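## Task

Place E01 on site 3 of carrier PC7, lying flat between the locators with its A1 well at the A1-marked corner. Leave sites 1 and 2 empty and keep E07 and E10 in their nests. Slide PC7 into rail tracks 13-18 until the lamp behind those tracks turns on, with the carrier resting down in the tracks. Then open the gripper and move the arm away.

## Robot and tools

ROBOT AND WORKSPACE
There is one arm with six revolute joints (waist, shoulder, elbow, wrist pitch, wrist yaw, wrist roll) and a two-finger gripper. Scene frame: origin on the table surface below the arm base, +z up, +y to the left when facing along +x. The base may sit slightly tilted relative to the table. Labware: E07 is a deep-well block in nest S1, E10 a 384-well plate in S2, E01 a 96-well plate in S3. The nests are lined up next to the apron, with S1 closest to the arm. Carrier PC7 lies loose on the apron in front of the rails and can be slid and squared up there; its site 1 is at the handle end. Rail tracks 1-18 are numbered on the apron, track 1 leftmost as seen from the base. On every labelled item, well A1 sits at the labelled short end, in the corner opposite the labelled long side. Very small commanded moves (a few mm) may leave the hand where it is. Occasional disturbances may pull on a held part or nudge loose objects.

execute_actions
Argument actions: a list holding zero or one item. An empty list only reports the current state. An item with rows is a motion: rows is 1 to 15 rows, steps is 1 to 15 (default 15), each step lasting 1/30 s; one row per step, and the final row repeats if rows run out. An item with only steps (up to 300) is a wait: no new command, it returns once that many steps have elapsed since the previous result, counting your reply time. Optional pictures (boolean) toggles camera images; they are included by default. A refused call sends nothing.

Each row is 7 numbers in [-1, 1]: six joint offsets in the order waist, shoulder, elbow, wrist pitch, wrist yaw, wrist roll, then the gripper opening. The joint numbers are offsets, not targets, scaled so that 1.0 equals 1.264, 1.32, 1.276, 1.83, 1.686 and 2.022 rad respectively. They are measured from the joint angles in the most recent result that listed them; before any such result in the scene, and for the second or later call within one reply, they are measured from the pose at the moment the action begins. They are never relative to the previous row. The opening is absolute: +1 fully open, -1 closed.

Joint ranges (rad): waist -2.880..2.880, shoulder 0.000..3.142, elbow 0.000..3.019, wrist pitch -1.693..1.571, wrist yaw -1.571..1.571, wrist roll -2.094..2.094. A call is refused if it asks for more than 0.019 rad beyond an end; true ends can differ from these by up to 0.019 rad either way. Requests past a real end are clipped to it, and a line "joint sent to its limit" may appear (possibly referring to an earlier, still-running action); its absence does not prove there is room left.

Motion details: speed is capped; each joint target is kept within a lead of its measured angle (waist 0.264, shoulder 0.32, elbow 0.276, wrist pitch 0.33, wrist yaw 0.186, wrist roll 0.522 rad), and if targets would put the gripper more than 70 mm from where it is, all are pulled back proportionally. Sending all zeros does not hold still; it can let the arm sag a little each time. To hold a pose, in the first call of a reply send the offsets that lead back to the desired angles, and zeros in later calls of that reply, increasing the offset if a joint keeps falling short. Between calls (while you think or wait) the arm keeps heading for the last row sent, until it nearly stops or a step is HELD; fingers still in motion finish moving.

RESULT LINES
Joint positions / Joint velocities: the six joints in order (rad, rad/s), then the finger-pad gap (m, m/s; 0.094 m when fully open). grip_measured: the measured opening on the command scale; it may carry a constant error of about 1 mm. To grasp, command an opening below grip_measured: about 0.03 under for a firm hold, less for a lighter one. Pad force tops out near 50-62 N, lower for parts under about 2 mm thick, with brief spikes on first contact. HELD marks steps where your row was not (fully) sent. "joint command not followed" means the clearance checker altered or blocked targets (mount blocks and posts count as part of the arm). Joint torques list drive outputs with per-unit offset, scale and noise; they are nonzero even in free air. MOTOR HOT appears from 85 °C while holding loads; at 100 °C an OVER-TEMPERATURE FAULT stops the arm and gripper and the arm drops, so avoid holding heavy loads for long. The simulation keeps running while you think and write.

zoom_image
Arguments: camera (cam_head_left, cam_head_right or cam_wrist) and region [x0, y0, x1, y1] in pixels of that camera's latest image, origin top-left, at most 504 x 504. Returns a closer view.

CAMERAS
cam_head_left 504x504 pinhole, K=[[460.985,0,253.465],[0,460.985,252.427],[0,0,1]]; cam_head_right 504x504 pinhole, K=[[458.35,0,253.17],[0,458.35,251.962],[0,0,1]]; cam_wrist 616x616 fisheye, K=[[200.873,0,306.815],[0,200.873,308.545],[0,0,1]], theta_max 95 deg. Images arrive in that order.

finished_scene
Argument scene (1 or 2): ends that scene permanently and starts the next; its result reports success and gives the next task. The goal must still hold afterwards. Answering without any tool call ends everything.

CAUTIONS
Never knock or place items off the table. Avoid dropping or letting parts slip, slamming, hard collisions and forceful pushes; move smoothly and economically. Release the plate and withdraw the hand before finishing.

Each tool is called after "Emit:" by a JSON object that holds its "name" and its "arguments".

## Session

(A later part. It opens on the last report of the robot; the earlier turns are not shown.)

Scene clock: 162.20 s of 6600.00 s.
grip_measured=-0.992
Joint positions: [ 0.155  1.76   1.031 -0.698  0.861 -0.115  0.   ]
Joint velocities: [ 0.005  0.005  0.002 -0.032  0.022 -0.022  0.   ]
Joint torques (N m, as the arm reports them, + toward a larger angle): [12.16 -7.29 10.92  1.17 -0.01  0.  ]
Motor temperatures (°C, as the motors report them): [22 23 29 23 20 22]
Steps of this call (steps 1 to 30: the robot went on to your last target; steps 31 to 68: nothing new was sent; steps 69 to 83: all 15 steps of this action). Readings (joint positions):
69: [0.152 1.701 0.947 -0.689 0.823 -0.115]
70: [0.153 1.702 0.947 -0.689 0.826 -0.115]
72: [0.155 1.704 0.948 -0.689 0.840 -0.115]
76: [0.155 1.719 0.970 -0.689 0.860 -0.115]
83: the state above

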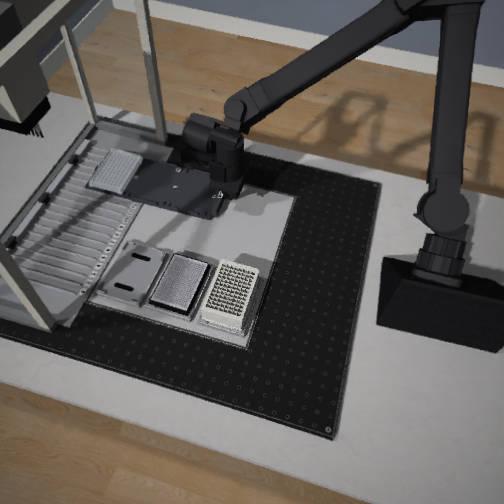

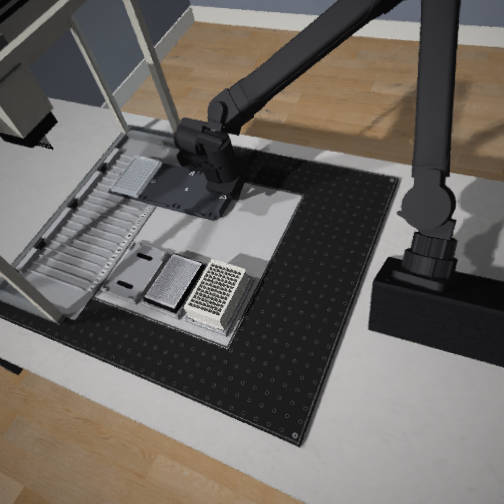

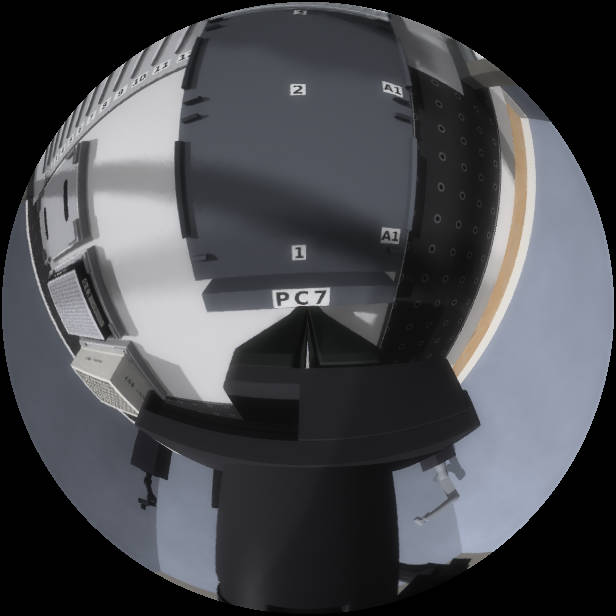

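Emit:
{"name": "execute_actions", "arguments": {"actions": [{"rows":[[0.01,0.025,0.06,0.005,0,0,-1],[0.01,0.03,0.068,0.003,0,0,-1],[0.011,0.035,0.076,0.001,0,0,-1],[0.011,0.04,0.084,-0.001,0,0,-1],[0.012,0.045,0.092,-0.003,0,0,-1],[0.012,0.05,0.1,-0.005,0,0,-1],[0.013,0.055,0.108,-0.007,0,0,-1],[0.013,0.06,0.116,-0.009,0,0,-1],[0.014,0.065,0.124,-0.011,0,0,-1],[0.014,0.07,0.132,-0.013,0,0,-1],[0.015,0.075,0.14,-0.015,0,0,-1],[0.015,0.08,0.148,-0.017,0,0,-1],[0.016,0.085,0.156,-0.019,0,0,-1]]}], "pictures": false}}

Emit:
{"name": "execute_actions", "arguments": {"actions": [{"steps":6}]}}

Scene clock: 165.00 s of 6600.00 s.
grip_measured=-0.992
Joint positions: [ 0.163  1.847  1.163 -0.73   0.864 -0.115  0.   ]
Joint velocities: [ 0.005  0.103  0.173 -0.007 -0.007 -0.022  0.001]
Joint torques (N m, as the arm reports them, + toward a larger angle): [15.09 -8.97  9.79  0.71 -0.05  0.02]
Motor temperatures (°C, as the motors report them): [22 22 29 23 20 22]
Steps of this call (steps 1 to 15: the robot went on to your last target; steps 16 to 69: nothing new was sent; steps 70 to 84: all 15 steps of this action). Readings (joint positions):
70: [0.156 1.760 1.031 -0.698 0.862 -0.115]
71: [0.157 1.761 1.032 -0.699 0.863 -0.115]
73: [0.157 1.765 1.038 -0.709 0.866 -0.115]
77: [0.160 1.792 1.078 -0.719 0.865 -0.115]
84: the state above

Scene clock: 165.20 s of 6600.00 s.
grip_measured=-0.992
Joint positions: [ 0.163  1.851  1.169 -0.73   0.863 -0.115  0.   ]
Joint velocities: [-0.015 -0.015 -0.007  0.007 -0.066  0.007  0.001]
Joint torques (N m, as the arm reports them, + toward a larger angle): [15.01 -9.08 10.27  0.72 -0.06  0.02]
Motor temperatures (°C, as the motors report them): [22 22 29 23 20 22]
Steps of this call (steps 1 to 6: the robot went on to your last target). Readings (joint positions):
1: [0.163 1.850 1.167 -0.730 0.863 -0.115]
2: [0.163 1.851 1.169 -0.730 0.863 -0.115]
4: [0.163 1.851 1.169 -0.730 0.863 -0.115]
6: the state above

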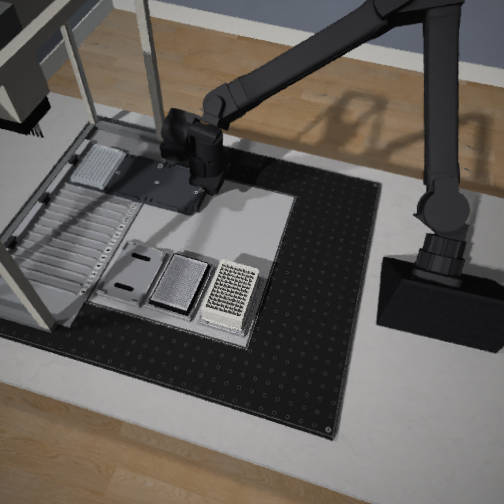

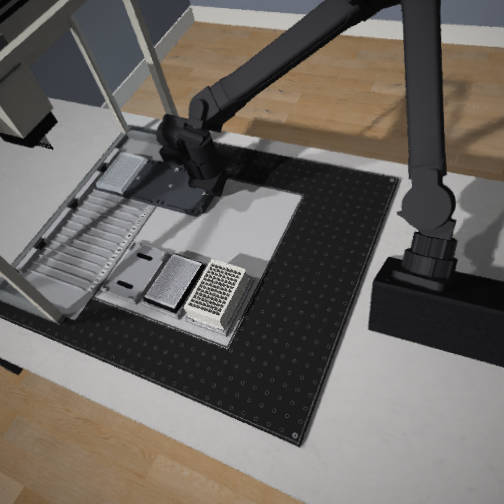

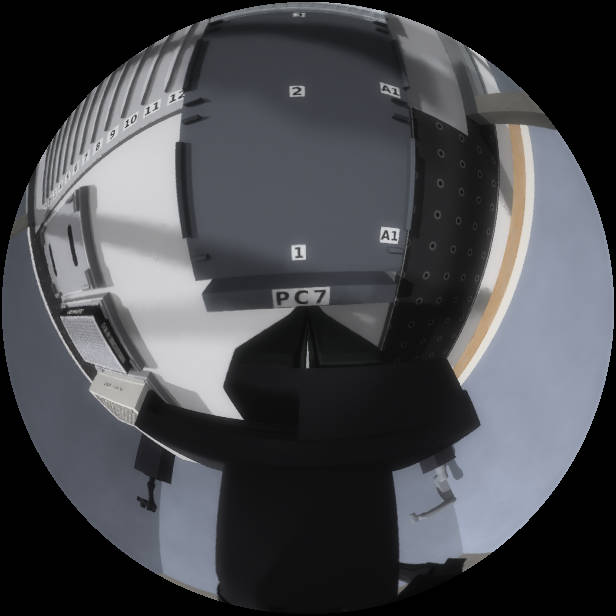

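Emit:
{"name": "execute_actions", "arguments": {"actions": [{"rows":[[0.008,0.02,0.052,0,0,0,-1],[0.008,0.023,0.057,0,0,0,-1],[0.008,0.026,0.062,0,0,0,-1],[0.008,0.029,0.067,0,0,0,-1],[0.008,0.032,0.072,0,0,0,-1],[0.008,0.035,0.077,0,0,0,-1],[0.008,0.038,0.082,0,0,0,-1],[0.008,0.041,0.087,0,0,0,-1],[0.008,0.044,0.092,0,0,0,-1]]}]}}

Scene clock: 169.93 s of 6600.00 s.
grip_measured=-0.993
Joint positions: [ 0.166  1.875  1.206 -0.743  0.868 -0.115  0.   ]
Joint velocities: [-0.005  0.005 -0.002 -0.007 -0.007  0.022 -0.   ]
Joint torques (N m, as the arm reports them, + toward a larger angle): [14.95 -8.26 11.93  1.18 -0.15  0.02]
Motor temperatures (°C, as the motors report them): [22 23 29 23 20 22]
Steps of this call (steps 1 to 15: the robot went on to your last target; steps 16 to 90: nothing new was sent; then 1.23 s passed at rest; steps 91 to 105: all 15 steps of this action). Readings (joint positions):
91: [0.163 1.851 1.169 -0.730 0.863 -0.115]
92: [0.163 1.851 1.170 -0.730 0.863 -0.115]
94: [0.163 1.853 1.173 -0.734 0.864 -0.115]
98: [0.164 1.864 1.191 -0.738 0.864 -0.115]
105: the state above

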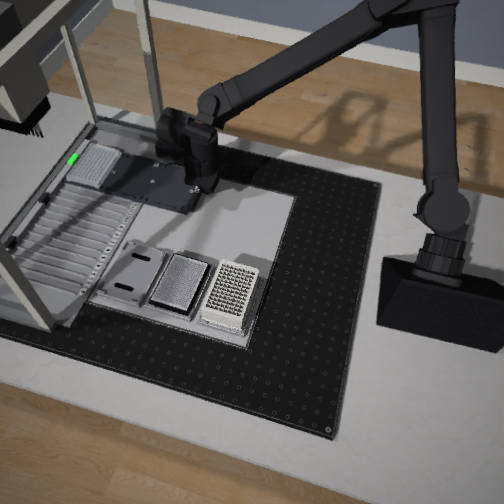

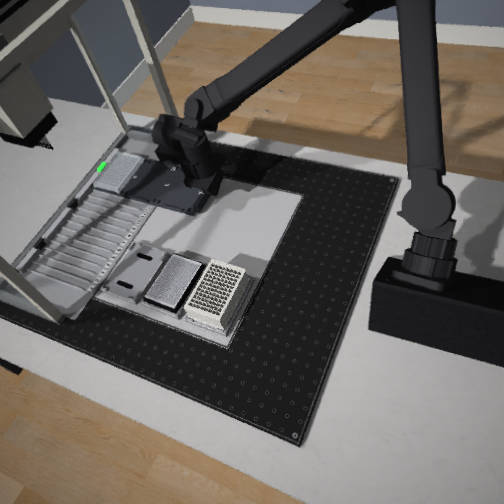

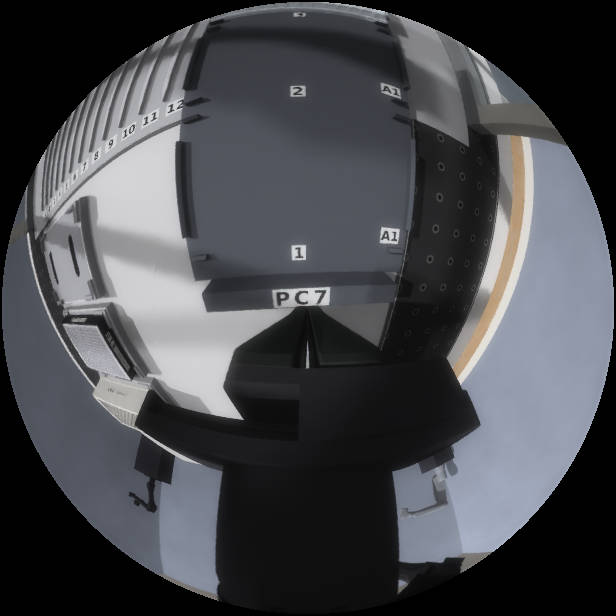

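Emit:
{"name": "execute_actions", "arguments": {"actions": [{"rows":[[0,-0.01,0,-0.01,0,0,-1],[0,-0.025,-0.02,-0.02,0,0,-1],[0.01,-0.045,-0.04,-0.02,0,0,-1],[0.02,-0.07,-0.07,-0.02,0,0,-1],[0.025,-0.1,-0.1,-0.02,0,0,-1],[0.03,-0.13,-0.13,-0.02,0,0,-1],[0.04,-0.16,-0.16,-0.03,0,0,-1],[0.05,-0.19,-0.19,-0.03,0,0,-1],[0.06,-0.22,-0.22,-0.03,0,0,-1],[0.07,-0.25,-0.25,-0.04,0,0,-1],[0.08,-0.28,-0.28,-0.04,0,0,-1],[0.08,-0.31,-0.31,-0.04,0,0,-1],[0.08,-0.34,-0.34,-0.04,0,0,-1],[0.08,-0.37,-0.36,-0.04,0,0,-1],[0.08,-0.39,-0.38,-0.04,0,0,-1]]}]}}

Emit:
{"name": "zoom_image", "arguments": {"camera": "cam_head_left", "region": [50,125,170,215]}}

Scene clock: 173.27 s of 6600.00 s.
grip_measured=-0.993
Joint positions: [ 0.27   1.419  0.78  -0.8    0.868 -0.115  0.   ]
Joint velocities: [ 0.161 -1.265 -0.803 -0.032 -0.007 -0.022 -0.001]
Joint torques (N m, as the arm reports them, + toward a larger angle): [ 7.41 -4.37  5.1   0.34  0.    0.02]
Motor temperatures (°C, as the motors report them): [22 23 30 23 20 22]
Steps of this call (steps 1 to 15: the robot went on to your last target; steps 16 to 85: nothing new was sent; steps 86 to 100: all 15 steps of this action). Readings (joint positions):
86: [0.166 1.875 1.205 -0.747 0.868 -0.115]
87: [0.166 1.874 1.204 -0.752 0.868 -0.115]
89: [0.166 1.860 1.181 -0.755 0.868 -0.115]
93: [0.182 1.744 1.037 -0.768 0.868 -0.115]
100: the state above

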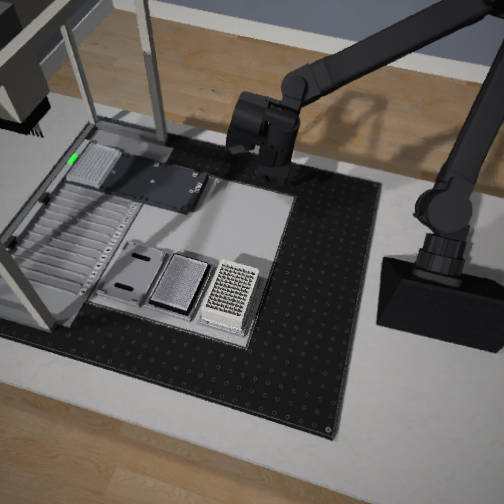

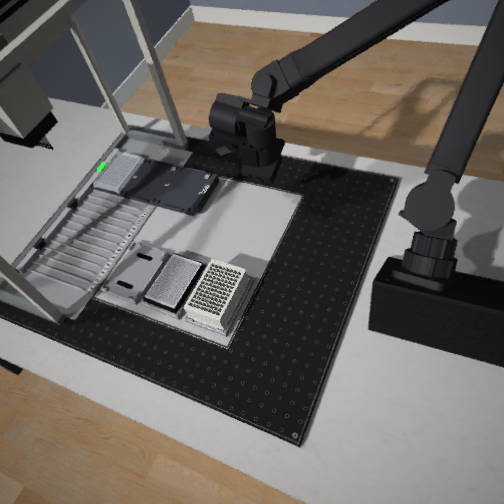

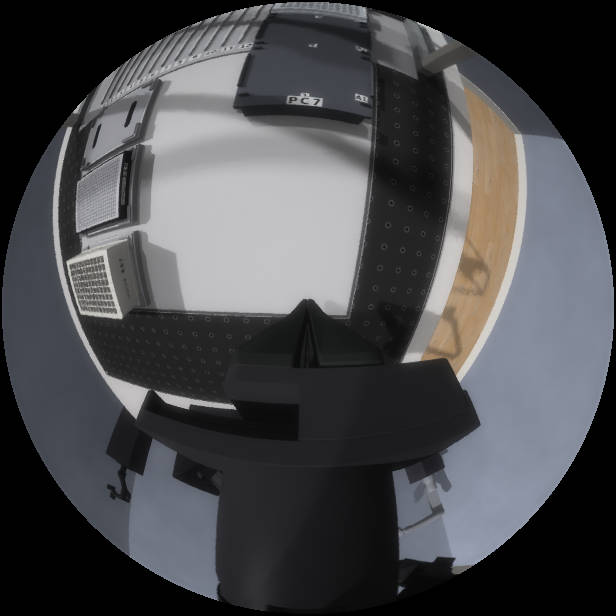

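Region (50, 125, 170, 215) of cam_head_left's 504x504 image, scaled by 4.200, with more detail than that image has; it fills the top 378 rows of this view, and the rest is white.

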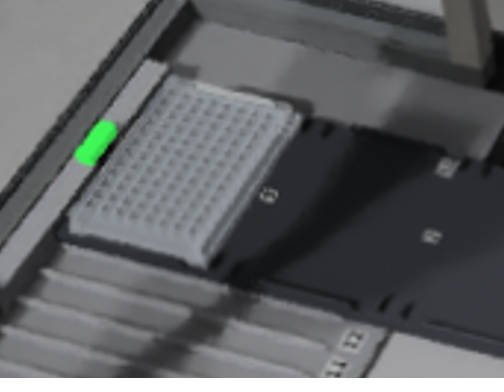

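Emit:
{"name": "finished_scene", "arguments": {"scene": 2}}

The scene is finished: the task was done.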